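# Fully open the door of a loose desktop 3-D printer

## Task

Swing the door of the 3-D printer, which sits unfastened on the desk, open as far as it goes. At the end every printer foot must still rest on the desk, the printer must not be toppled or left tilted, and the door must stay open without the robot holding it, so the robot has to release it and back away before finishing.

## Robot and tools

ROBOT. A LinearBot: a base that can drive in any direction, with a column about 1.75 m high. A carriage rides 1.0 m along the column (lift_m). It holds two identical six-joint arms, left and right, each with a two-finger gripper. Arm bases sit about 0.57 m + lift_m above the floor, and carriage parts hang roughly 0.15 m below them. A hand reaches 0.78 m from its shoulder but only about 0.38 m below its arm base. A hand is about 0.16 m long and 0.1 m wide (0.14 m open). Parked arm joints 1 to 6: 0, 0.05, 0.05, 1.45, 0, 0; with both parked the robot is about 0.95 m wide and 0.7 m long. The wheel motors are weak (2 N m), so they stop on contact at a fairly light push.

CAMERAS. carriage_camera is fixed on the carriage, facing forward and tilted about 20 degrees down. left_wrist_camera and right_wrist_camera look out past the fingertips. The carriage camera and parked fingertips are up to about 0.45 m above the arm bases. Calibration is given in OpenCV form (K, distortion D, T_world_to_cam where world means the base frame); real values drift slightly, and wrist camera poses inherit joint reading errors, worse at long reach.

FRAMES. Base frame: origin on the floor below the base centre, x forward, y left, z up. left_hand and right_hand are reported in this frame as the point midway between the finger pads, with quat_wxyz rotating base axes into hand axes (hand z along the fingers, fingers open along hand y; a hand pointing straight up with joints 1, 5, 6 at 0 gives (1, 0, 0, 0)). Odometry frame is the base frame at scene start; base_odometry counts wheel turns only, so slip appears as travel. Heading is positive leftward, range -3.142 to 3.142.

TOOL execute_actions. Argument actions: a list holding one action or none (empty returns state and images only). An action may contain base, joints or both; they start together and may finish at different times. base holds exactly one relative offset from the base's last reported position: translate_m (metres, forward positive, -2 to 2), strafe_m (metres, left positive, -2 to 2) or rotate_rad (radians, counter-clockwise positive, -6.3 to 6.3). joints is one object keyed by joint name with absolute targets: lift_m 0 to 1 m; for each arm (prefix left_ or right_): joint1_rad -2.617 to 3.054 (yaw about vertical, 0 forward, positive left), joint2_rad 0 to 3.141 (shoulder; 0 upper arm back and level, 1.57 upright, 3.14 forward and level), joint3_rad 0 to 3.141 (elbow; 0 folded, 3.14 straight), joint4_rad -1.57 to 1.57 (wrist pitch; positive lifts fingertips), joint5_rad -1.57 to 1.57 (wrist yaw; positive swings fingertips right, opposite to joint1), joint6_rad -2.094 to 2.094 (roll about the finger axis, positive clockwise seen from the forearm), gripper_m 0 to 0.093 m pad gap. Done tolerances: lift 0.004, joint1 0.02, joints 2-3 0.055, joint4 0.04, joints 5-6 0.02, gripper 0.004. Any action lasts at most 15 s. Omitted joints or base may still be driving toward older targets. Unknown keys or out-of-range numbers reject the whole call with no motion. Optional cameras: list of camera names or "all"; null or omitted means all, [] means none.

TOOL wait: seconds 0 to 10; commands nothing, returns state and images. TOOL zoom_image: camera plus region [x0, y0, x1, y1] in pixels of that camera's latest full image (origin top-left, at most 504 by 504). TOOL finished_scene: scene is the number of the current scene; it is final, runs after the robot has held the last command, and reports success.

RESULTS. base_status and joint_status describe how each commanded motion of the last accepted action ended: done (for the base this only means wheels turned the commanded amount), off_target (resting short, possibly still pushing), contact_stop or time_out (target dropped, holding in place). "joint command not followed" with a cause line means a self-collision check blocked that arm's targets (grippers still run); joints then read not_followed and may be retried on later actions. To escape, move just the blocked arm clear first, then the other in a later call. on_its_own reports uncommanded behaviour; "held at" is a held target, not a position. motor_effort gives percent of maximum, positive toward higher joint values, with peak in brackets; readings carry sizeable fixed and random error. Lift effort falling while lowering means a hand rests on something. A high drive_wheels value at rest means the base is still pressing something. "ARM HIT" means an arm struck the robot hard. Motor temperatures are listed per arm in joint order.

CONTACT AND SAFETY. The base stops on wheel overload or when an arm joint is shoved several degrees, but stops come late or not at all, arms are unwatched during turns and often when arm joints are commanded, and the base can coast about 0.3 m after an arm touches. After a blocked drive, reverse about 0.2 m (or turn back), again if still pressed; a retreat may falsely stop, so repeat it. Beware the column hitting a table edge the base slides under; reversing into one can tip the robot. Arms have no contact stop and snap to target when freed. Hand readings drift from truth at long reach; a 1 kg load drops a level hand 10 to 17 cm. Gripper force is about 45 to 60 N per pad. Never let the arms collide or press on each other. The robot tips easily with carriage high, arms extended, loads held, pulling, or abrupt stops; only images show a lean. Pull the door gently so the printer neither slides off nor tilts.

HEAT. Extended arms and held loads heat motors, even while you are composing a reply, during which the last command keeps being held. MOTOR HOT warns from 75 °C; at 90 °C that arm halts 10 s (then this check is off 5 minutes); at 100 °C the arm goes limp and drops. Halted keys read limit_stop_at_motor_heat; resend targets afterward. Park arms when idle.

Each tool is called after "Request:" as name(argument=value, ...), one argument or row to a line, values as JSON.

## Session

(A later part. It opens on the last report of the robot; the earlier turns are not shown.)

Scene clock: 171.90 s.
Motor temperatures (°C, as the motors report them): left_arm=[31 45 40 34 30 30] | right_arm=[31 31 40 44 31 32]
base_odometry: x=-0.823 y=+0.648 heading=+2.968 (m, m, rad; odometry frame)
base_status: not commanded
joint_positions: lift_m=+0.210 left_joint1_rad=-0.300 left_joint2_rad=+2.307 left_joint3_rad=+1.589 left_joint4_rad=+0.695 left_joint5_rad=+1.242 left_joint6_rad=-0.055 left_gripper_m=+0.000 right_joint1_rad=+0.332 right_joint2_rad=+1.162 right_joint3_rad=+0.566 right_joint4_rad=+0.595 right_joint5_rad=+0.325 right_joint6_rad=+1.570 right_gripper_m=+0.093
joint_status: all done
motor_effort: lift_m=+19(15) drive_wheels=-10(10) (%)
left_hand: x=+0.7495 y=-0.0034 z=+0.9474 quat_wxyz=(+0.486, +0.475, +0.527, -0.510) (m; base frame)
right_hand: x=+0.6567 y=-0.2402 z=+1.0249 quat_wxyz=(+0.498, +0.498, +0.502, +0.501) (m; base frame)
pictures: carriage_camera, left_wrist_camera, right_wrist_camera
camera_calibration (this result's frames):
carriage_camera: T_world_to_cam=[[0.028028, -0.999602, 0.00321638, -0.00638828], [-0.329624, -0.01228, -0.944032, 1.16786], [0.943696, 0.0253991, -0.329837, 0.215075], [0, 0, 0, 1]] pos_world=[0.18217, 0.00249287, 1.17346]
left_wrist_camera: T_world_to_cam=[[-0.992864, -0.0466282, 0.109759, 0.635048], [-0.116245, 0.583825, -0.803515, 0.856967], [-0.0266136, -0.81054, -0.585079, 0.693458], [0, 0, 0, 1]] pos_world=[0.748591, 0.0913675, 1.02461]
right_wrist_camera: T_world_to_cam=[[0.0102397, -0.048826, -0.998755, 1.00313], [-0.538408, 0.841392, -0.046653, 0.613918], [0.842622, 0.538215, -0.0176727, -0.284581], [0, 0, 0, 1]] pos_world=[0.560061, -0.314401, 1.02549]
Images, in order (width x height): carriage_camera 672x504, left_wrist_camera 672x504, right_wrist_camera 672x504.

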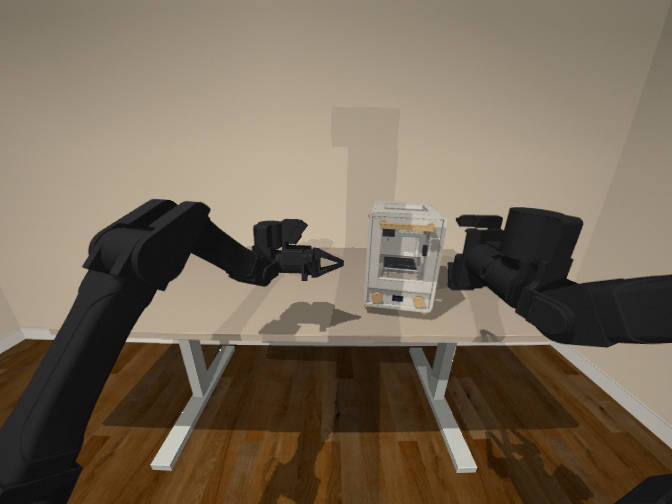

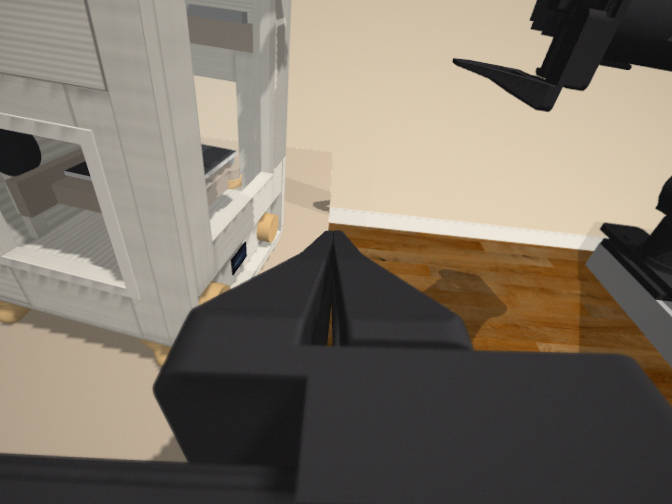

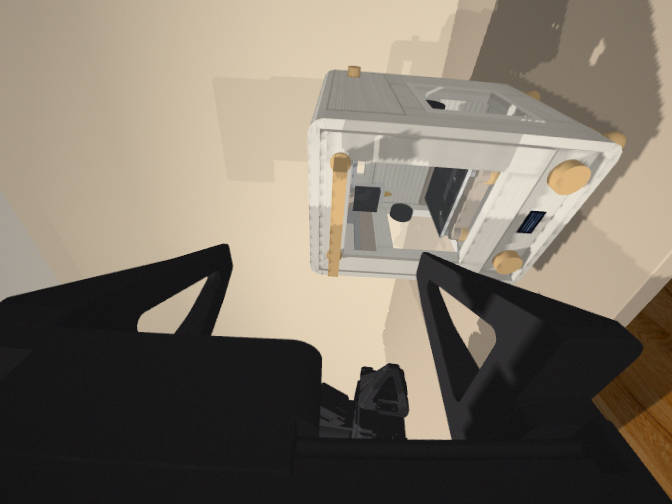

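Request:
execute_actions(
  actions=[
    {"joints":{"right_joint2_rad":0.75,"right_joint3_rad":0.2,"right_joint4_rad":0.55,"right_joint1_rad":0.3,"right_joint5_rad":0.3,"left_joint2_rad":2.4,"left_joint3_rad":1.6,"left_joint4_rad":0.8}},
  ],
  cameras=[],
)

Request:
execute_actions(
  actions=[
    {"base":{"translate_m":0.17}},
  ],
)

Scene clock: 185.60 s.
Motor temperatures (°C, as the motors report them): left_arm=[31 49 40 35 30 30] | right_arm=[31 31 39 44 31 32]
base_odometry: x=-0.823 y=+0.648 heading=+2.968 (m, m, rad; odometry frame)
base_status: not commanded
joint_positions: lift_m=+0.210 left_joint1_rad=-0.300 left_joint2_rad=+2.400 left_joint3_rad=+1.595 left_joint4_rad=+0.798 left_joint5_rad=+1.243 left_joint6_rad=-0.055 left_gripper_m=+0.000 right_joint1_rad=+0.309 right_joint2_rad=+0.760 right_joint3_rad=+0.207 right_joint4_rad=+0.553 right_joint5_rad=+0.301 right_joint6_rad=+1.570 right_gripper_m=+0.093
joint_status: all done
motor_effort: lift_m=+13(16) drive_wheels=-10(10) (%)
left_hand: x=+0.7556 y=-0.0053 z=+0.9129 quat_wxyz=(+0.491, +0.478, +0.523, -0.508) (m; base frame)
right_hand: x=+0.5795 y=-0.2701 z=+0.9750 quat_wxyz=(+0.498, +0.498, +0.503, +0.502) (m; base frame)
pictures: none
No camera images: the call's "cameras" was empty. Leave "cameras" out to get every camera's image.

Scene clock: 187.53 s.
Motor temperatures (°C, as the motors report them): left_arm=[31 49 40 35 30 30] | right_arm=[31 31 39 44 31 32]
base_odometry: x=-0.991 y=+0.678 heading=+2.967 (m, m, rad; odometry frame)
base_status: done
joint_positions: lift_m=+0.210 left_joint1_rad=-0.300 left_joint2_rad=+2.400 left_joint3_rad=+1.595 left_joint4_rad=+0.798 left_joint5_rad=+1.244 left_joint6_rad=-0.055 left_gripper_m=+0.000 right_joint1_rad=+0.309 right_joint2_rad=+0.760 right_joint3_rad=+0.207 right_joint4_rad=+0.552 right_joint5_rad=+0.301 right_joint6_rad=+1.570 right_gripper_m=+0.093
joint_status: not commanded
motor_effort: lift_m=+15(14) drive_wheels=-9(45) (%)
left_hand: x=+0.7555 y=-0.0053 z=+0.9130 quat_wxyz=(+0.491, +0.478, +0.522, -0.508) (m; base frame)
right_hand: x=+0.5795 y=-0.2701 z=+0.9749 quat_wxyz=(+0.498, +0.498, +0.503, +0.502) (m; base frame)
pictures: carriage_camera, left_wrist_camera, right_wrist_camera
camera_calibration (this result's frames):
carriage_camera: T_world_to_cam=[[0.028028, -0.999602, 0.00321638, -0.00638828], [-0.329624, -0.01228, -0.944032, 1.16786], [0.943696, 0.0253991, -0.329837, 0.215075], [0, 0, 0, 1]] pos_world=[0.18217, 0.00249287, 1.17346]
left_wrist_camera: T_world_to_cam=[[-0.994446, -0.0450153, 0.0951317, 0.659224], [-0.103546, 0.580208, -0.80786, 0.825494], [-0.0188301, -0.813224, -0.581647, 0.662909], [0, 0, 0, 1]] pos_world=[0.753523, 0.0898098, 0.989749]
right_wrist_camera: T_world_to_cam=[[0.0106479, -0.0486666, -0.998758, 0.952389], [-0.539354, 0.840782, -0.046719, 0.595612], [0.842012, 0.539182, -0.0172959, -0.204033], [0, 0, 0, 1]] pos_world=[0.482903, -0.344419, 0.975504]
Images, in order (width x height): carriage_camera 672x504, left_wrist_camera 672x504, right_wrist_camera 672x504.

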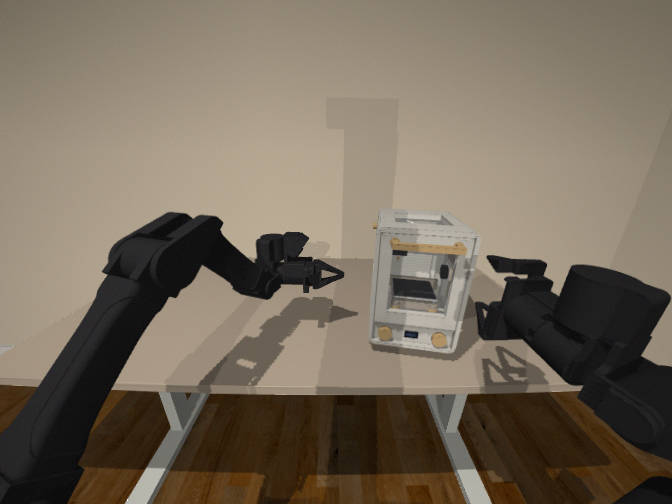

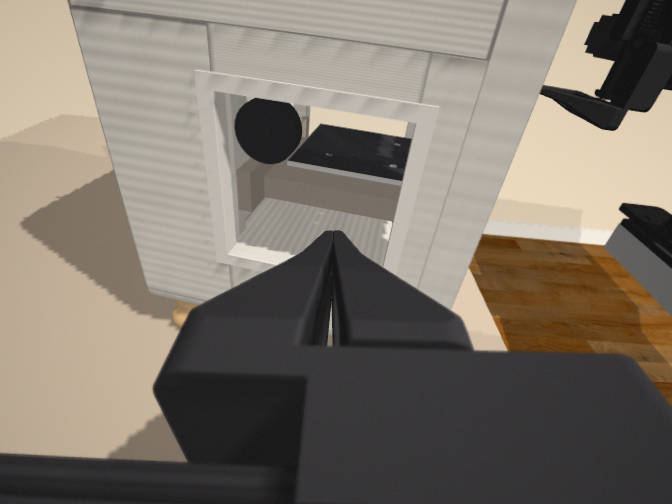

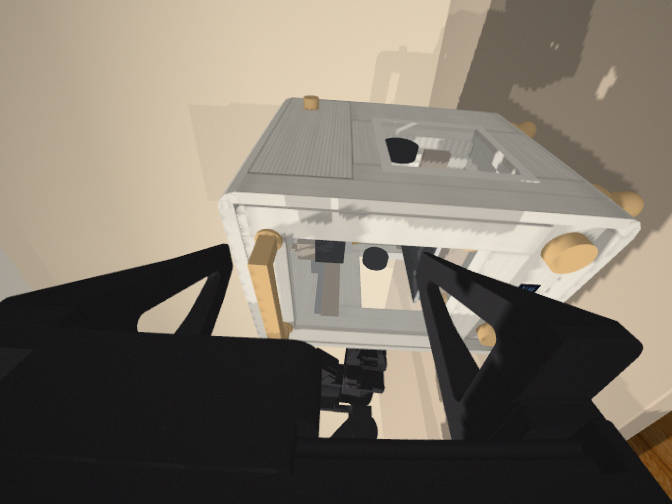

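Request:
execute_actions(
  actions=[
    {"joints":{"left_joint1_rad":-0.45,"left_joint5_rad":1.1,"left_joint2_rad":2.45,"left_joint3_rad":1.72,"left_joint4_rad":0.73,"right_joint2_rad":0.75,"right_joint3_rad":0.3,"right_joint4_rad":0.45,"right_joint1_rad":0.45,"right_joint5_rad":0.45}},
  ],
)

Scene clock: 195.07 s.
Motor temperatures (°C, as the motors report them): left_arm=[31 51 40 35 30 30] | right_arm=[31 31 39 44 31 32]
base_odometry: x=-0.991 y=+0.678 heading=+2.967 (m, m, rad; odometry frame)
base_status: not commanded
joint_positions: lift_m=+0.210 left_joint1_rad=-0.450 left_joint2_rad=+2.443 left_joint3_rad=+1.711 left_joint4_rad=+0.738 left_joint5_rad=+1.105 left_joint6_rad=-0.054 left_gripper_m=+0.000 right_joint1_rad=+0.441 right_joint2_rad=+0.760 right_joint3_rad=+0.285 right_joint4_rad=+0.454 right_joint5_rad=+0.444 right_joint6_rad=+1.570 right_gripper_m=+0.093
joint_status: all done
motor_effort: lift_m=+15(14) drive_wheels=+7(9) (%)
left_hand: x=+0.7412 y=-0.0826 z=+0.9228 quat_wxyz=(+0.492, +0.483, +0.515, -0.509) (m; base frame)
right_hand: x=+0.5773 y=-0.2522 z=+0.9891 quat_wxyz=(+0.498, +0.503, +0.507, +0.492) (m; base frame)
pictures: carriage_camera, left_wrist_camera, right_wrist_camera
camera_calibration (this result's frames):
carriage_camera: T_world_to_cam=[[0.028028, -0.999602, 0.00321638, -0.00638828], [-0.329624, -0.01228, -0.944032, 1.16786], [0.943696, 0.0253991, -0.329837, 0.215075], [0, 0, 0, 1]] pos_world=[0.18217, 0.00249287, 1.17346]
left_wrist_camera: T_world_to_cam=[[-0.996078, -0.0335701, 0.0818593, 0.655002], [-0.0861867, 0.577247, -0.812009, 0.867414], [-0.0199938, -0.81588, -0.577876, 0.60261], [0, 0, 0, 1]] pos_world=[0.739242, 0.0129339, 0.998964]
right_wrist_camera: T_world_to_cam=[[-0.00809386, -0.0575392, -0.99831, 0.975594], [-0.530852, 0.846297, -0.0444737, 0.574362], [0.847426, 0.529595, -0.0373946, -0.197214], [0, 0, 0, 1]] pos_world=[0.479921, -0.325502, 0.992115]
Images, in order (width x height): carriage_camera 672x504, left_wrist_camera 672x504, right_wrist_camera 672x504.

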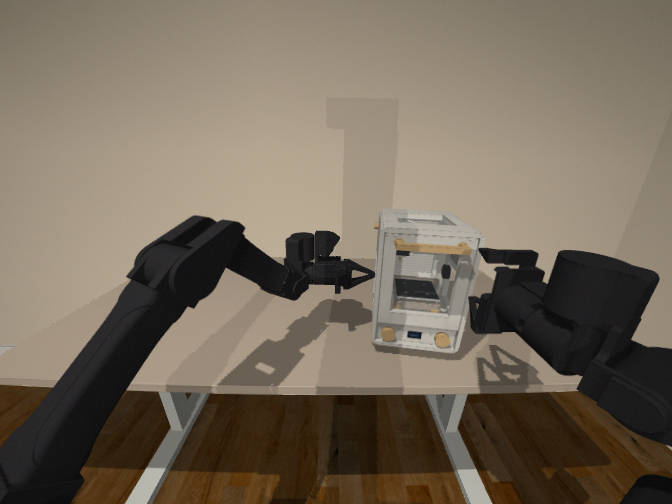

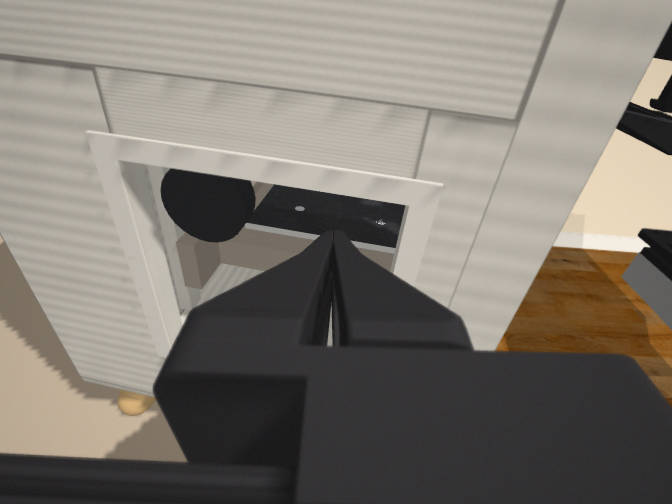

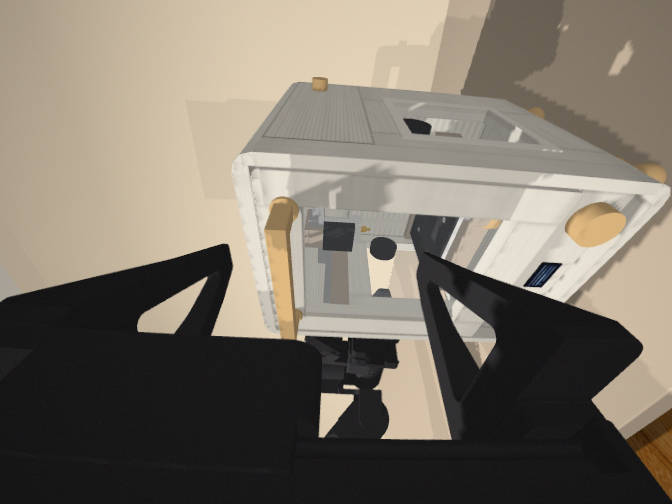

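Request:
execute_actions(
  actions=[
    {"joints":{"left_joint1_rad":-0.53,"left_joint5_rad":1.03,"left_joint2_rad":2.52,"left_joint3_rad":1.8,"left_joint4_rad":0.72,"right_joint2_rad":0.8,"right_joint3_rad":0.38,"right_joint4_rad":0.4,"right_joint1_rad":0.55,"right_joint5_rad":0.55}},
  ],
)

Scene clock: 199.60 s.
Motor temperatures (°C, as the motors report them): left_arm=[31 51 40 35 30 30] | right_arm=[31 31 40 43 31 32]
base_odometry: x=-0.991 y=+0.678 heading=+2.967 (m, m, rad; odometry frame)
base_status: not commanded
joint_positions: lift_m=+0.210 left_joint1_rad=-0.472 left_joint2_rad=+2.496 left_joint3_rad=+1.788 left_joint4_rad=+0.739 left_joint5_rad=+1.038 left_joint6_rad=-0.053 left_gripper_m=+0.000 right_joint1_rad=+0.542 right_joint2_rad=+0.793 right_joint3_rad=+0.364 right_joint4_rad=+0.401 right_joint5_rad=+0.543 right_joint6_rad=+1.570 right_gripper_m=+0.093
joint_status: left_joint1_rad off_target (ended at -0.472, target -0.530); the others done
motor_effort: lift_m=+15(16) drive_wheels=+5(7) (%)
left_hand: x=+0.7540 y=-0.0976 z=+0.9208 quat_wxyz=(+0.512, +0.474, +0.517, -0.495) (m; base frame)
right_hand: x=+0.5775 y=-0.2345 z=+1.0056 quat_wxyz=(+0.498, +0.502, +0.509, +0.490) (m; base frame)
pictures: carriage_camera, left_wrist_camera, right_wrist_camera
camera_calibration (this result's frames):
carriage_camera: T_world_to_cam=[[0.028028, -0.999602, 0.00321638, -0.00638828], [-0.329624, -0.01228, -0.944032, 1.16786], [0.943696, 0.0253991, -0.329837, 0.215075], [0, 0, 0, 1]] pos_world=[0.18217, 0.00249287, 1.17346]
left_wrist_camera: T_world_to_cam=[[-0.995201, -0.0771724, 0.0601667, 0.682439], [-0.0933211, 0.563501, -0.820827, 0.887768], [0.0294412, -0.822503, -0.567999, 0.54253], [0, 0, 0, 1]] pos_world=[0.746039, -0.00136093, 0.9958]
right_wrist_camera: T_world_to_cam=[[-0.0122304, -0.0625453, -0.997967, 0.993958], [-0.53236, 0.845243, -0.0464495, 0.562799], [0.84643, 0.530709, -0.0436342, -0.199067], [0, 0, 0, 1]] pos_world=[0.480265, -0.307888, 1.00939]
Images, in order (width x height): carriage_camera 672x504, left_wrist_camera 672x504, right_wrist_camera 672x504.

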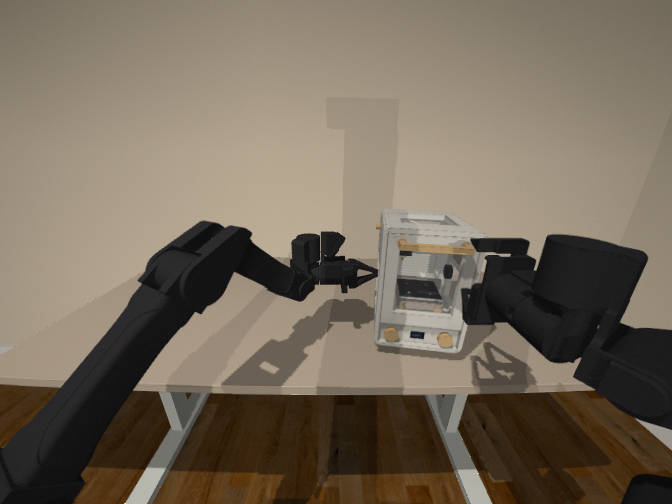

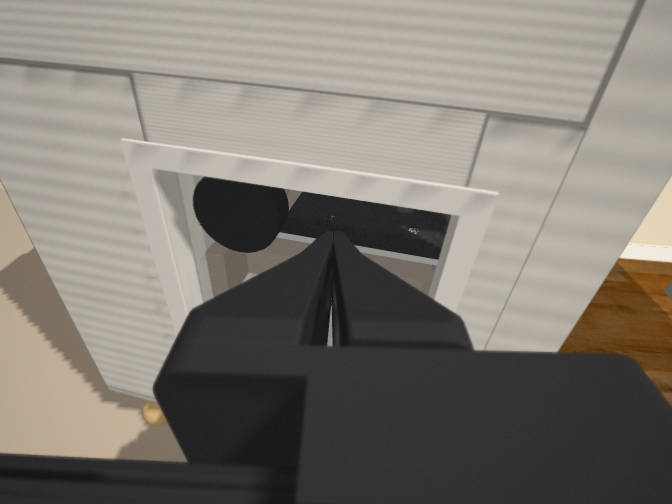

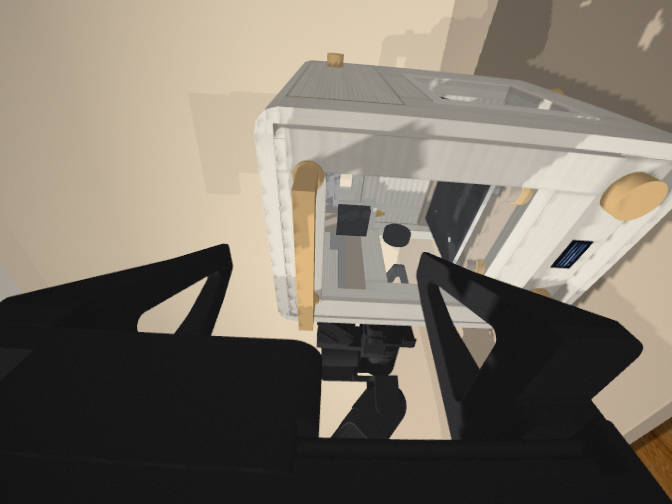

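Request:
execute_actions(
  actions=[
    {"joints":{"left_joint1_rad":-0.44,"left_joint2_rad":2.6,"left_joint3_rad":1.8,"left_joint4_rad":0.8}},
  ],
  cameras=[],
)

Request:
execute_actions(
  actions=[
    {"joints":{"left_joint1_rad":-0.54,"right_joint2_rad":0.95,"right_joint3_rad":0.5,"right_joint4_rad":0.45,"right_joint1_rad":0.5,"right_joint5_rad":0.5}},
  ],
)

Scene clock: 205.97 s.
Motor temperatures (°C, as the motors report them): left_arm=[31 52 41 35 30 30] | right_arm=[31 30 40 43 31 32]
base_odometry: x=-0.991 y=+0.678 heading=+2.967 (m, m, rad; odometry frame)
base_status: not commanded
joint_positions: lift_m=+0.210 left_joint1_rad=-0.442 left_joint2_rad=+2.603 left_joint3_rad=+1.798 left_joint4_rad=+0.798 left_joint5_rad=+1.038 left_joint6_rad=-0.053 left_gripper_m=+0.000 right_joint1_rad=+0.542 right_joint2_rad=+0.793 right_joint3_rad=+0.364 right_joint4_rad=+0.401 right_joint5_rad=+0.543 right_joint6_rad=+1.570 right_gripper_m=+0.093
joint_status: all done
motor_effort: lift_m=+17(14) drive_wheels=+6(6) (%)
left_hand: x=+0.7699 y=-0.0843 z=+0.8703 quat_wxyz=(+0.507, +0.462, +0.537, -0.491) (m; base frame)
right_hand: x=+0.5775 y=-0.2346 z=+1.0056 quat_wxyz=(+0.498, +0.502, +0.509, +0.490) (m; base frame)
pictures: none
No camera images: the call's "cameras" was empty. Leave "cameras" out to get every camera's image.

Scene clock: 206.70 s.
Motor temperatures (°C, as the motors report them): left_arm=[31 52 41 35 30 30] | right_arm=[31 30 40 43 31 32]
base_odometry: x=-0.991 y=+0.678 heading=+2.967 (m, m, rad; odometry frame)
base_status: not commanded
joint_positions: lift_m=+0.210 left_joint1_rad=-0.486 left_joint2_rad=+2.603 left_joint3_rad=+1.798 left_joint4_rad=+0.802 left_joint5_rad=+1.022 left_joint6_rad=-0.052 left_gripper_m=+0.000 right_joint1_rad=+0.509 right_joint2_rad=+0.942 right_joint3_rad=+0.486 right_joint4_rad=+0.432 right_joint5_rad=+0.504 right_joint6_rad=+1.570 right_gripper_m=+0.093
joint_status: left_joint1_rad off_target (ended at -0.486, target -0.540); the others done
motor_effort: lift_m=+16(17) drive_wheels=+5(6) (%)
left_hand: x=+0.7543 y=-0.1057 z=+0.8706 quat_wxyz=(+0.501, +0.470, +0.529, -0.498) (m; base frame)
right_hand: x=+0.6052 y=-0.2240 z=+1.0250 quat_wxyz=(+0.497, +0.501, +0.510, +0.493) (m; base frame)
pictures: carriage_camera, left_wrist_camera, right_wrist_camera
camera_calibration (this result's frames):
carriage_camera: T_world_to_cam=[[0.028028, -0.999602, 0.00321638, -0.00638828], [-0.329624, -0.01228, -0.944032, 1.16786], [0.943696, 0.0253991, -0.329837, 0.215075], [0, 0, 0, 1]] pos_world=[0.18217, 0.00249287, 1.17346]
left_wrist_camera: T_world_to_cam=[[-0.992773, -0.0806352, 0.0888825, 0.657972], [-0.119191, 0.576174, -0.808589, 0.861373], [0.0139889, -0.813339, -0.581621, 0.531745], [0, 0, 0, 1]] pos_world=[0.748446, -0.0107563, 0.947289]
right_wrist_camera: T_world_to_cam=[[-0.00939701, -0.060024, -0.998153, 1.01336], [-0.537385, 0.842104, -0.0455808, 0.570966], [0.843285, 0.535964, -0.0401692, -0.227708], [0, 0, 0, 1]] pos_world=[0.508373, -0.297944, 1.02837]
Images, in order (width x height): carriage_camera 672x504, left_wrist_camera 672x504, right_wrist_camera 672x504.

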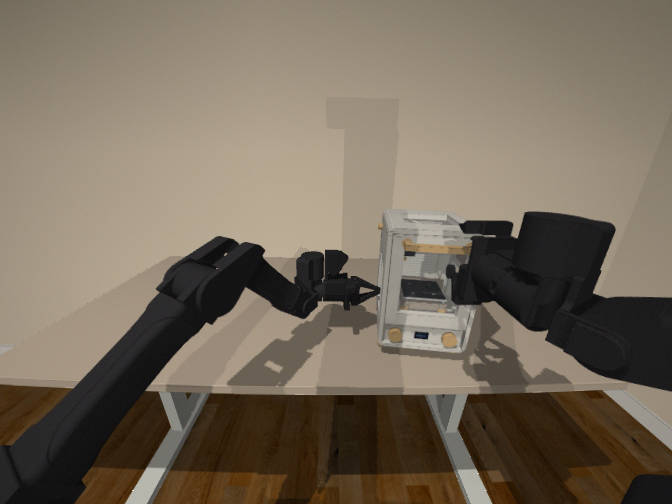

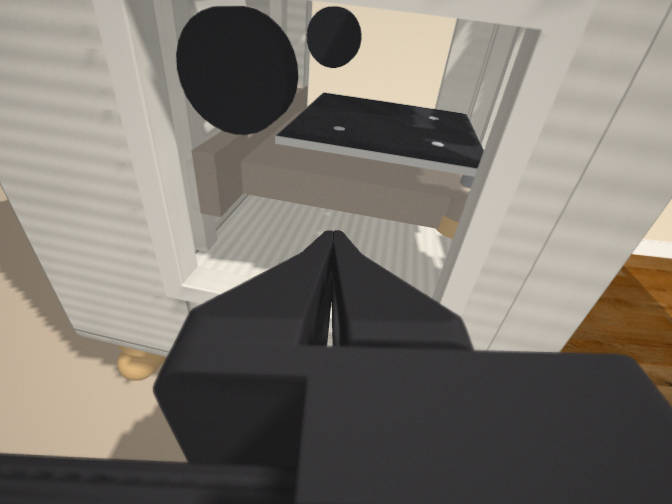

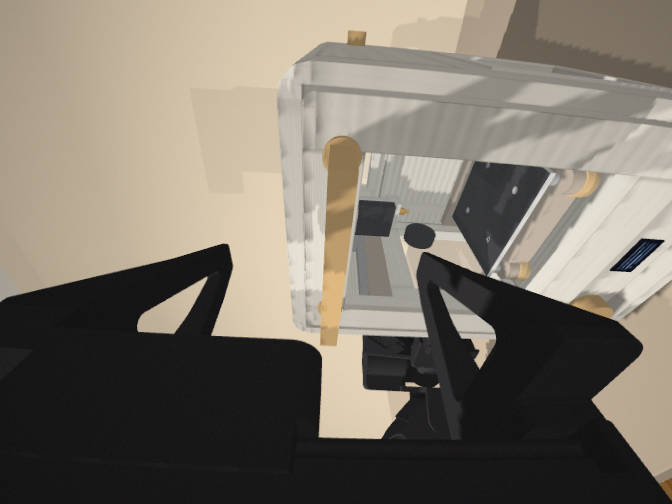

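Request:
execute_actions(
  actions=[
    {"joints":{"left_joint1_rad":-0.35,"left_joint5_rad":1.2,"left_joint2_rad":2.25,"left_joint3_rad":1.72,"left_joint4_rad":0.53,"left_gripper_m":0.06,"right_joint2_rad":0.5,"right_joint3_rad":0.15,"right_joint4_rad":0.35,"right_joint1_rad":0.6,"right_joint5_rad":0.6}},
  ],
  cameras=[],
)

Request:
execute_actions(
  actions=[
    {"base":{"translate_m":0.09}},
  ],
)

Scene clock: 214.20 s.
Motor temperatures (°C, as the motors report them): left_arm=[31 54 41 36 30 30] | right_arm=[31 30 41 44 31 32]
base_odometry: x=-0.991 y=+0.678 heading=+2.967 (m, m, rad; odometry frame)
base_status: not commanded
joint_positions: lift_m=+0.210 left_joint1_rad=-0.347 left_joint2_rad=+2.237 left_joint3_rad=+1.724 left_joint4_rad=+0.545 left_joint5_rad=+1.191 left_joint6_rad=-0.052 left_gripper_m=+0.060 right_joint1_rad=+0.592 right_joint2_rad=+0.509 right_joint3_rad=+0.157 right_joint4_rad=+0.351 right_joint5_rad=+0.595 right_joint6_rad=+1.570 right_gripper_m=+0.093
joint_status: all done
motor_effort: lift_m=+15(14) drive_wheels=+6(8) (%)
left_hand: x=+0.7477 y=-0.0266 z=+1.0151 quat_wxyz=(+0.506, +0.483, +0.510, -0.500) (m; base frame)
right_hand: x=+0.5383 y=-0.2517 z=+0.9712 quat_wxyz=(+0.501, +0.501, +0.500, +0.499) (m; base frame)
pictures: none
No camera images: the call's "cameras" was empty. Leave "cameras" out to get every camera's image.

Scene clock: 215.70 s.
Motor temperatures (°C, as the motors report them): left_arm=[31 54 41 36 30 30] | right_arm=[31 30 41 44 31 32]
base_odometry: x=-1.079 y=+0.694 heading=+2.966 (m, m, rad; odometry frame)
base_status: done
joint_positions: lift_m=+0.210 left_joint1_rad=-0.349 left_joint2_rad=+2.238 left_joint3_rad=+1.724 left_joint4_rad=+0.541 left_joint5_rad=+1.193 left_joint6_rad=-0.052 left_gripper_m=+0.060 right_joint1_rad=+0.594 right_joint2_rad=+0.502 right_joint3_rad=+0.157 right_joint4_rad=+0.353 right_joint5_rad=+0.628 right_joint6_rad=+1.571 right_gripper_m=+0.093
joint_status: not commanded
motor_effort: lift_m=+17(15) drive_wheels=+11(48) (%)
left_hand: x=+0.7469 y=-0.0276 z=+1.0137 quat_wxyz=(+0.503, +0.483, +0.511, -0.502) (m; base frame)
right_hand: x=+0.5375 y=-0.2574 z=+0.9733 quat_wxyz=(+0.509, +0.508, +0.488, +0.494) (m; base frame)
pictures: carriage_camera, left_wrist_camera, right_wrist_camera
camera_calibration (this result's frames):
carriage_camera: T_world_to_cam=[[0.028028, -0.999602, 0.00321638, -0.00638828], [-0.329624, -0.01228, -0.944032, 1.16786], [0.943696, 0.0253991, -0.329837, 0.215075], [0, 0, 0, 1]] pos_world=[0.18217, 0.00249287, 1.17346]
left_wrist_camera: T_world_to_cam=[[-0.997079, -0.0468221, 0.0603469, 0.677244], [-0.0762851, 0.570872, -0.817488, 0.908042], [0.00382613, -0.819703, -0.572776, 0.677054], [0, 0, 0, 1]] pos_world=[0.741946, 0.0683178, 1.08924]
right_wrist_camera: T_world_to_cam=[[0.0163275, -0.042734, -0.998953, 0.950513], [-0.502595, 0.863342, -0.0451475, 0.546723], [0.864368, 0.502806, -0.00738167, -0.206569], [0, 0, 0, 1]] pos_world=[0.437813, -0.327525, 0.972676]
Images, in order (width x height): carriage_camera 672x504, left_wrist_camera 672x504, right_wrist_camera 672x504.

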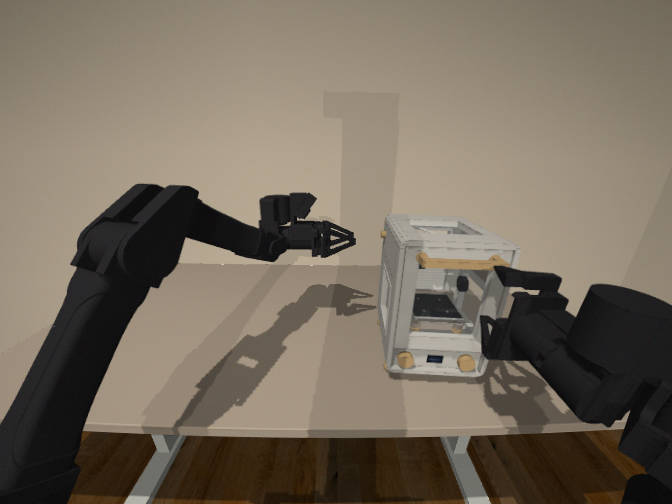

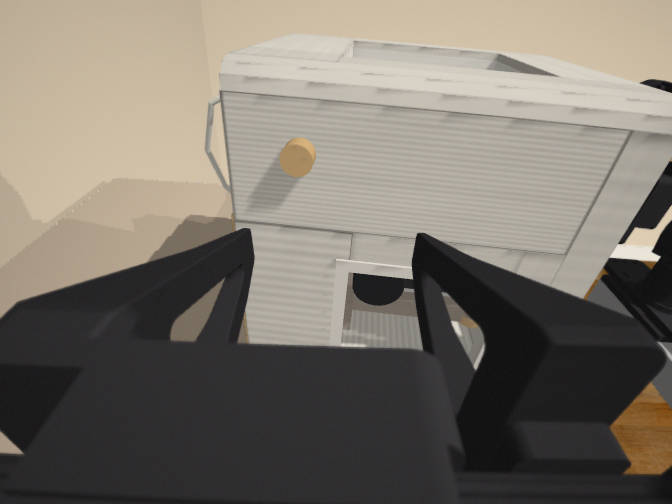

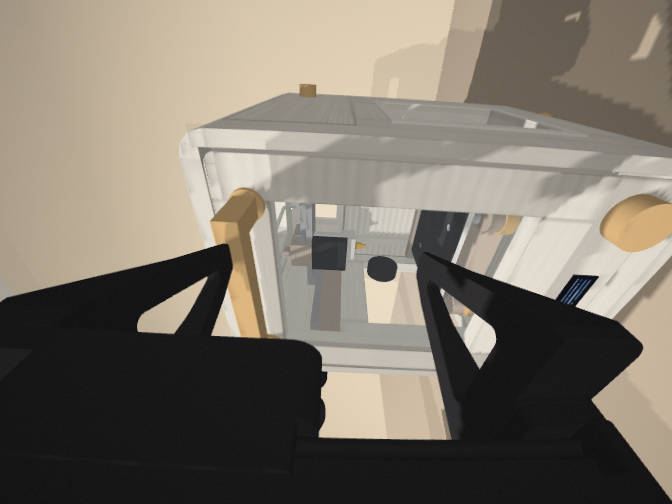

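Request:
execute_actions(
  actions=[
    {"joints":{"left_joint1_rad":-0.45,"left_joint5_rad":1.1,"left_joint2_rad":2.33,"left_joint3_rad":1.88,"left_joint4_rad":0.46,"right_joint2_rad":0.4,"right_joint3_rad":0.15,"right_joint4_rad":0.25}},
  ],
)

Scene clock: 220.30 s.
Motor temperatures (°C, as the motors report them): left_arm=[31 54 41 36 30 30] | right_arm=[31 30 41 44 31 32]
base_odometry: x=-1.079 y=+0.694 heading=+2.966 (m, m, rad; odometry frame)
base_status: not commanded
joint_positions: lift_m=+0.210 left_joint1_rad=-0.456 left_joint2_rad=+2.331 left_joint3_rad=+1.872 left_joint4_rad=+0.465 left_joint5_rad=+1.104 left_joint6_rad=-0.052 left_gripper_m=+0.060 right_joint1_rad=+0.594 right_joint2_rad=+0.409 right_joint3_rad=+0.157 right_joint4_rad=+0.260 right_joint5_rad=+0.608 right_joint6_rad=+1.571 right_gripper_m=+0.093
joint_status: all done
motor_effort: lift_m=+12(15) drive_wheels=+9(11) (%)
left_hand: x=+0.7423 y=-0.0869 z=+1.0085 quat_wxyz=(+0.492, +0.485, +0.513, -0.509) (m; base frame)
right_hand: x=+0.5297 y=-0.2591 z=+0.9747 quat_wxyz=(+0.504, +0.503, +0.494, +0.500) (m; base frame)
pictures: carriage_camera, left_wrist_camera, right_wrist_camera
camera_calibration (this result's frames):
carriage_camera: T_world_to_cam=[[0.028028, -0.999602, 0.00321638, -0.00638828], [-0.329624, -0.01228, -0.944032, 1.16786], [0.943696, 0.0253991, -0.329837, 0.215075], [0, 0, 0, 1]] pos_world=[0.18217, 0.00249287, 1.17346]
left_wrist_camera: T_world_to_cam=[[-0.996447, -0.0286396, 0.0792004, 0.652306], [-0.0811607, 0.577686, -0.812214, 0.936077], [-0.0224915, -0.815757, -0.577958, 0.650625], [0, 0, 0, 1]] pos_world=[0.740595, 0.00867491, 1.08467]
right_wrist_camera: T_world_to_cam=[[0.0172995, -0.0425267, -0.998946, 0.951487], [-0.520267, 0.852801, -0.0453149, 0.551196], [0.853828, 0.520502, -0.00737215, -0.188794], [0, 0, 0, 1]] pos_world=[0.431506, -0.331329, 0.974069]
Images, in order (width x height): carriage_camera 672x504, left_wrist_camera 672x504, right_wrist_camera 672x504.

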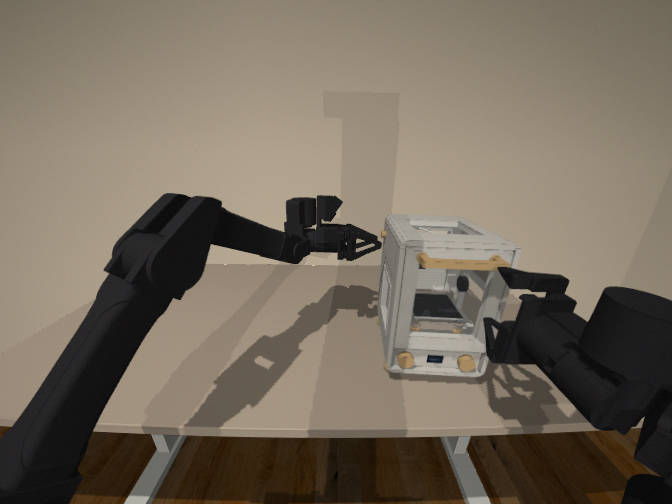

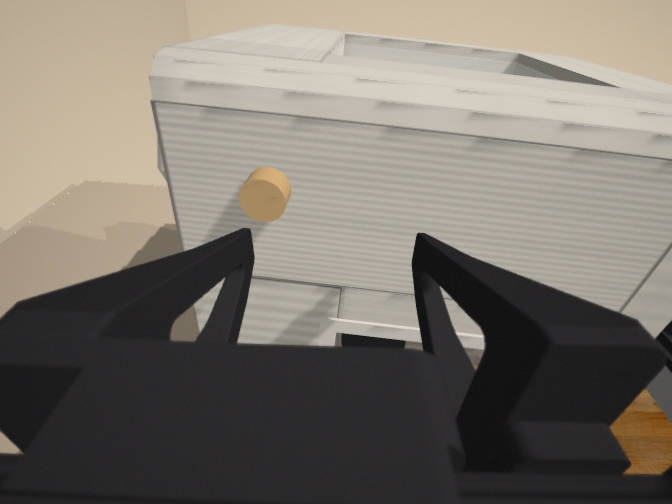

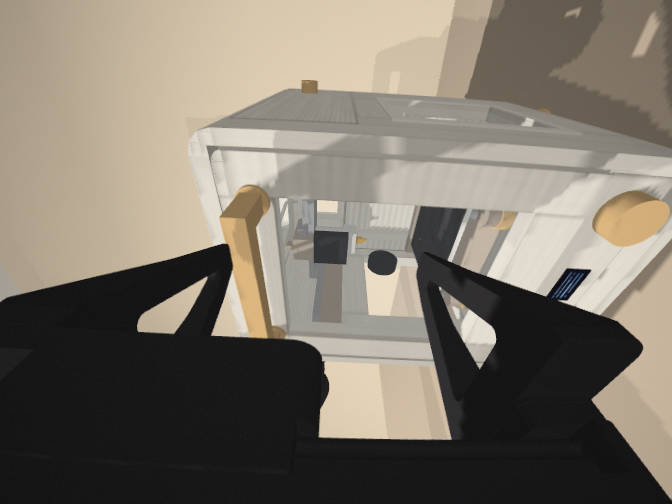

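Request:
execute_actions(
  actions=[
    {"base":{"translate_m":0.03},"joints":{"lift_m":0.25,"left_joint2_rad":2.37,"left_joint4_rad":0.5,"right_joint2_rad":0.3,"right_joint3_rad":0.1,"right_joint4_rad":0.2}},
  ],
)

Scene clock: 223.97 s.
Motor temperatures (°C, as the motors report them): left_arm=[31 55 41 36 30 30] | right_arm=[31 30 41 43 31 32]
base_odometry: x=-1.109 y=+0.699 heading=+2.965 (m, m, rad; odometry frame)
base_status: done
joint_positions: lift_m=+0.250 left_joint1_rad=-0.455 left_joint2_rad=+2.362 left_joint3_rad=+1.877 left_joint4_rad=+0.504 left_joint5_rad=+1.104 left_joint6_rad=-0.052 left_gripper_m=+0.060 right_joint1_rad=+0.594 right_joint2_rad=+0.310 right_joint3_rad=+0.101 right_joint4_rad=+0.197 right_joint5_rad=+0.606 right_joint6_rad=+1.571 right_gripper_m=+0.093
joint_status: all done
motor_effort: lift_m=+21(25) drive_wheels=+9(46) (%)
left_hand: x=+0.7467 y=-0.0882 z=+1.0377 quat_wxyz=(+0.496, +0.486, +0.509, -0.508) (m; base frame)
right_hand: x=+0.5220 y=-0.2640 z=+0.9967 quat_wxyz=(+0.502, +0.504, +0.501, +0.493) (m; base frame)
pictures: carriage_camera, left_wrist_camera, right_wrist_camera
camera_calibration (this result's frames):
carriage_camera: T_world_to_cam=[[0.028028, -0.999602, 0.00321638, -0.00651578], [-0.329624, -0.01228, -0.944032, 1.20529], [0.943696, 0.0253991, -0.329837, 0.22815], [0, 0, 0, 1]] pos_world=[0.18217, 0.00249287, 1.2131]
left_wrist_camera: T_world_to_cam=[[-0.997212, -0.0297639, 0.0684315, 0.666009], [-0.0731148, 0.573192, -0.816152, 0.958665], [-0.0149325, -0.81888, -0.57377, 0.656245], [0, 0, 0, 1]] pos_world=[0.744044, 0.00771005, 1.11337]
right_wrist_camera: T_world_to_cam=[[0.00160092, -0.0531675, -0.998584, 0.978417], [-0.522615, 0.851318, -0.0461645, 0.554026], [0.852567, 0.521949, -0.0264233, -0.159468], [0, 0, 0, 1]] pos_world=[0.423933, -0.336398, 0.998394]
Images, in order (width x height): carriage_camera 672x504, left_wrist_camera 672x504, right_wrist_camera 672x504.

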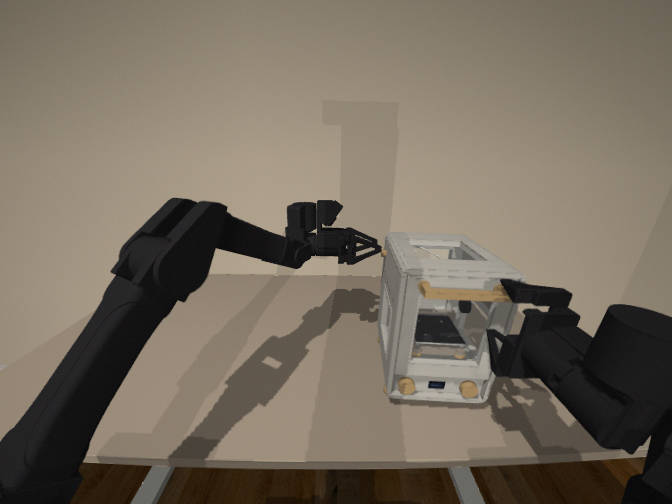

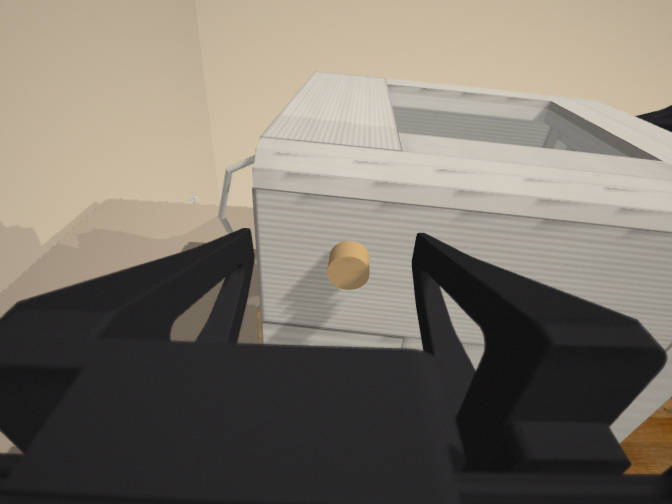

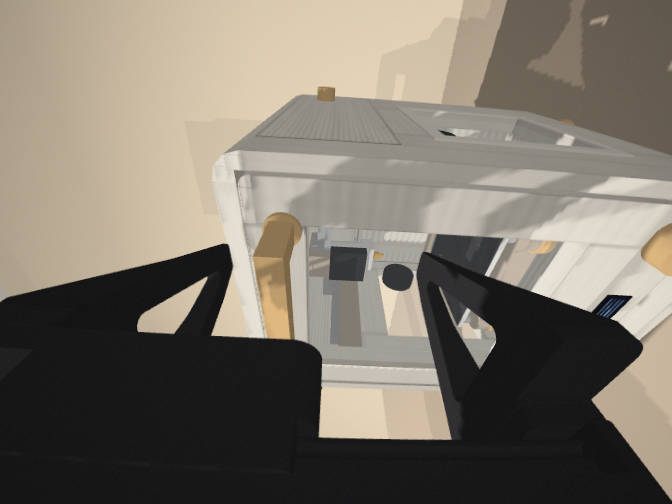

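Request:
execute_actions(
  actions=[
    {"joints":{"left_joint1_rad":-0.54,"left_joint5_rad":1.02,"left_joint2_rad":2.47,"left_joint3_rad":1.99,"left_joint4_rad":0.49,"right_joint2_rad":0.3,"right_joint3_rad":0.16,"right_joint4_rad":0.16}},
  ],
)

Scene clock: 227.53 s.
Motor temperatures (°C, as the motors report them): left_arm=[31 55 41 36 30 30] | right_arm=[31 30 41 43 31 32]
base_odometry: x=-1.109 y=+0.699 heading=+2.966 (m, m, rad; odometry frame)
base_status: not commanded
joint_positions: lift_m=+0.250 left_joint1_rad=-0.493 left_joint2_rad=+2.448 left_joint3_rad=+1.981 left_joint4_rad=+0.505 left_joint5_rad=+1.025 left_joint6_rad=-0.054 left_gripper_m=+0.060 right_joint1_rad=+0.594 right_joint2_rad=+0.310 right_joint3_rad=+0.142 right_joint4_rad=+0.159 right_joint5_rad=+0.605 right_joint6_rad=+1.571 right_gripper_m=+0.093
joint_status: left_joint1_rad off_target (ended at -0.493, target -0.540); the others done
motor_effort: lift_m=+18(18) drive_wheels=+7(10) (%)
left_hand: x=+0.7589 y=-0.1134 z=+1.0287 quat_wxyz=(+0.513, +0.476, +0.513, -0.497) (m; base frame)
right_hand: x=+0.5216 y=-0.2643 z=+1.0073 quat_wxyz=(+0.502, +0.504, +0.500, +0.494) (m; base frame)
pictures: carriage_camera, left_wrist_camera, right_wrist_camera
camera_calibration (this result's frames):
carriage_camera: T_world_to_cam=[[0.028028, -0.999602, 0.00321638, -0.00651578], [-0.329624, -0.01228, -0.944032, 1.20529], [0.943696, 0.0253991, -0.329837, 0.22815], [0, 0, 0, 1]] pos_world=[0.18217, 0.00249287, 1.2131]
left_wrist_camera: T_world_to_cam=[[-0.99603, -0.0697251, 0.0553471, 0.686092], [-0.0850334, 0.561162, -0.823326, 0.98171], [0.0263479, -0.824764, -0.564863, 0.589552], [0, 0, 0, 1]] pos_world=[0.751313, -0.0168198, 1.10331]
right_wrist_camera: T_world_to_cam=[[0.00319742, -0.0520975, -0.998637, 0.988489], [-0.522867, 0.851168, -0.0460784, 0.554488], [0.852408, 0.522302, -0.0245186, -0.160437], [0, 0, 0, 1]] pos_world=[0.423521, -0.336668, 1.00876]
Images, in order (width x height): carriage_camera 672x504, left_wrist_camera 672x504, right_wrist_camera 672x504.

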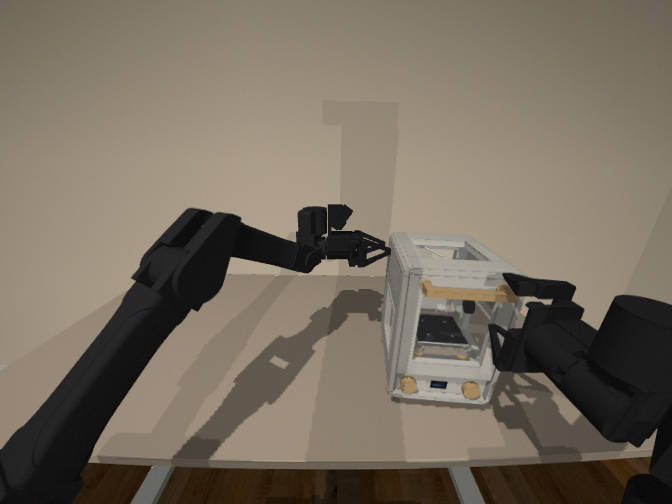

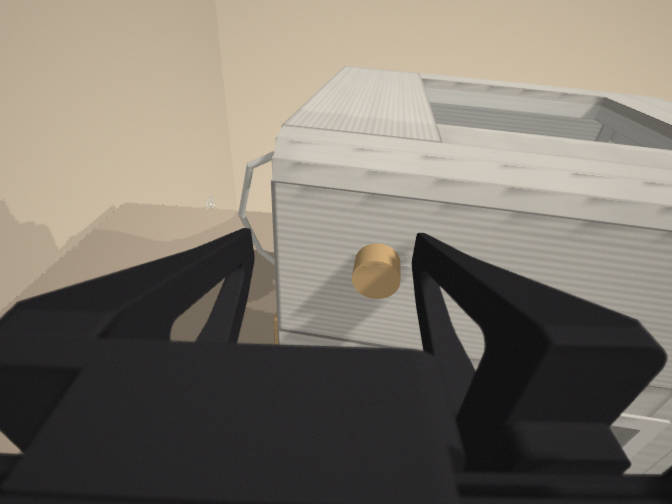

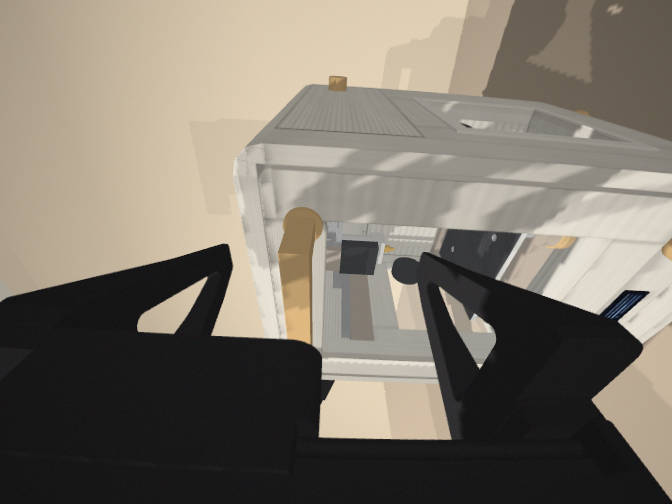

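Request:
execute_actions(
  actions=[
    {"joints":{"left_joint1_rad":-0.5,"left_joint2_rad":2.49,"right_joint3_rad":0.2,"right_joint4_rad":0.12}},
  ],
  cameras=[],
)

Request:
execute_actions(
  actions=[
    {"joints":{"left_gripper_m":0.0,"right_joint2_rad":0.45,"right_joint3_rad":0.25,"right_joint4_rad":0.2}},
  ],
)

Scene clock: 233.43 s.
Motor temperatures (°C, as the motors report them): left_arm=[31 55 41 36 30 30] | right_arm=[31 30 41 44 31 32]
base_odometry: x=-1.109 y=+0.699 heading=+2.966 (m, m, rad; odometry frame)
base_status: not commanded
joint_positions: lift_m=+0.250 left_joint1_rad=-0.490 left_joint2_rad=+2.470 left_joint3_rad=+1.981 left_joint4_rad=+0.507 left_joint5_rad=+1.025 left_joint6_rad=-0.054 left_gripper_m=+0.060 right_joint1_rad=+0.594 right_joint2_rad=+0.310 right_joint3_rad=+0.181 right_joint4_rad=+0.123 right_joint5_rad=+0.605 right_joint6_rad=+1.571 right_gripper_m=+0.093
joint_status: all done
motor_effort: lift_m=+19(17) drive_wheels=+7(8) (%)
left_hand: x=+0.7623 y=-0.1130 z=+1.0156 quat_wxyz=(+0.507, +0.474, +0.520, -0.498) (m; base frame)
right_hand: x=+0.5208 y=-0.2648 z=+1.0180 quat_wxyz=(+0.502, +0.503, +0.499, +0.496) (m; base frame)
pictures: none
No camera images: the call's "cameras" was empty. Leave "cameras" out to get every camera's image.

Scene clock: 234.17 s.
Motor temperatures (°C, as the motors report them): left_arm=[31 55 41 36 30 30] | right_arm=[31 30 41 44 31 32]
base_odometry: x=-1.109 y=+0.699 heading=+2.966 (m, m, rad; odometry frame)
base_status: not commanded
joint_positions: lift_m=+0.250 left_joint1_rad=-0.497 left_joint2_rad=+2.470 left_joint3_rad=+1.981 left_joint4_rad=+0.509 left_joint5_rad=+1.089 left_joint6_rad=-0.053 left_gripper_m=+0.016 right_joint1_rad=+0.594 right_joint2_rad=+0.441 right_joint3_rad=+0.238 right_joint4_rad=+0.189 right_joint5_rad=+0.604 right_joint6_rad=+1.571 right_gripper_m=+0.093
joint_status: left_gripper_m off_target (ended at +0.016, target +0.000); the others done
motor_effort: lift_m=+19(17) drive_wheels=+8(8) (%)
left_hand: x=+0.7481 y=-0.1169 z=+1.0157 quat_wxyz=(+0.489, +0.493, +0.503, -0.515) (m; base frame)
right_hand: x=+0.5325 y=-0.2567 z=+1.0294 quat_wxyz=(+0.502, +0.504, +0.502, +0.493) (m; base frame)
pictures: carriage_camera, left_wrist_camera, right_wrist_camera
camera_calibration (this result's frames):
carriage_camera: T_world_to_cam=[[0.028028, -0.999602, 0.00321638, -0.00651578], [-0.329624, -0.01228, -0.944032, 1.20529], [0.943696, 0.0253991, -0.329837, 0.22815], [0, 0, 0, 1]] pos_world=[0.18217, 0.00249287, 1.2131]
left_wrist_camera: T_world_to_cam=[[-0.997606, -0.00190185, 0.0691248, 0.670899], [-0.0576811, 0.574242, -0.816651, 0.94637], [-0.0381413, -0.818683, -0.572978, 0.636734], [0, 0, 0, 1]] pos_world=[0.748167, -0.0208867, 1.09131]
right_wrist_camera: T_world_to_cam=[[-0.00118641, -0.0550738, -0.998482, 1.01235], [-0.523721, 0.850631, -0.0462964, 0.555369], [0.851889, 0.522871, -0.0298525, -0.167244], [0, 0, 0, 1]] pos_world=[0.434533, -0.329214, 1.03153]
Images, in order (width x height): carriage_camera 672x504, left_wrist_camera 672x504, right_wrist_camera 672x504.

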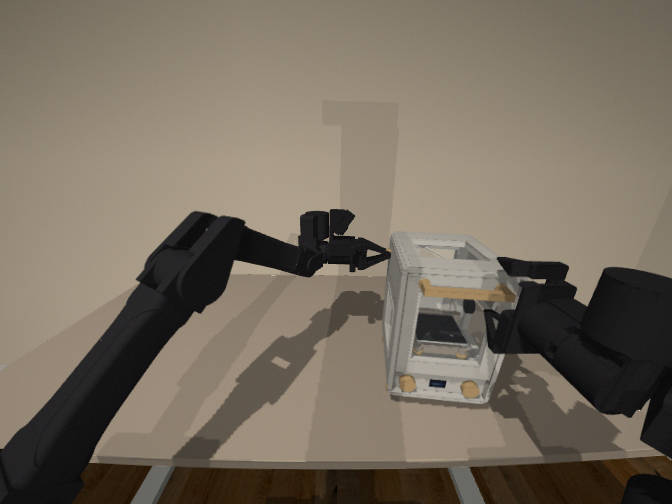

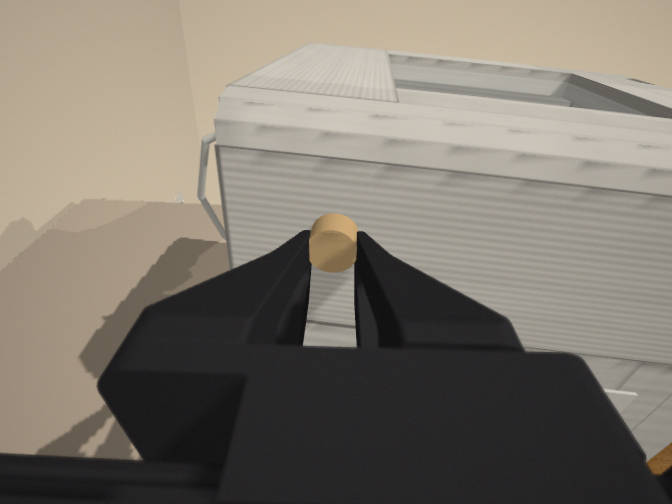

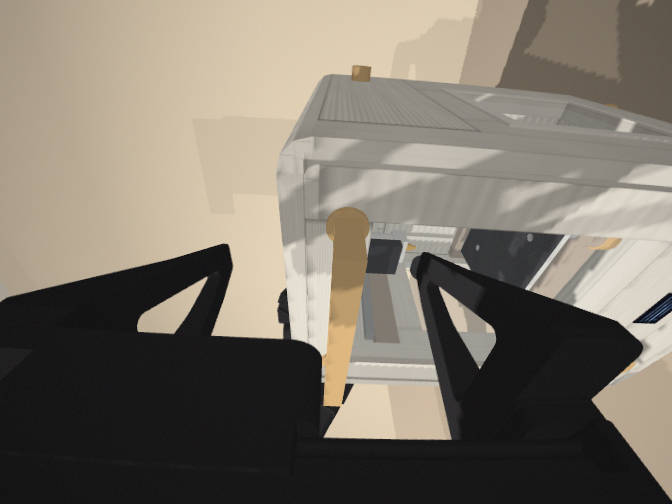

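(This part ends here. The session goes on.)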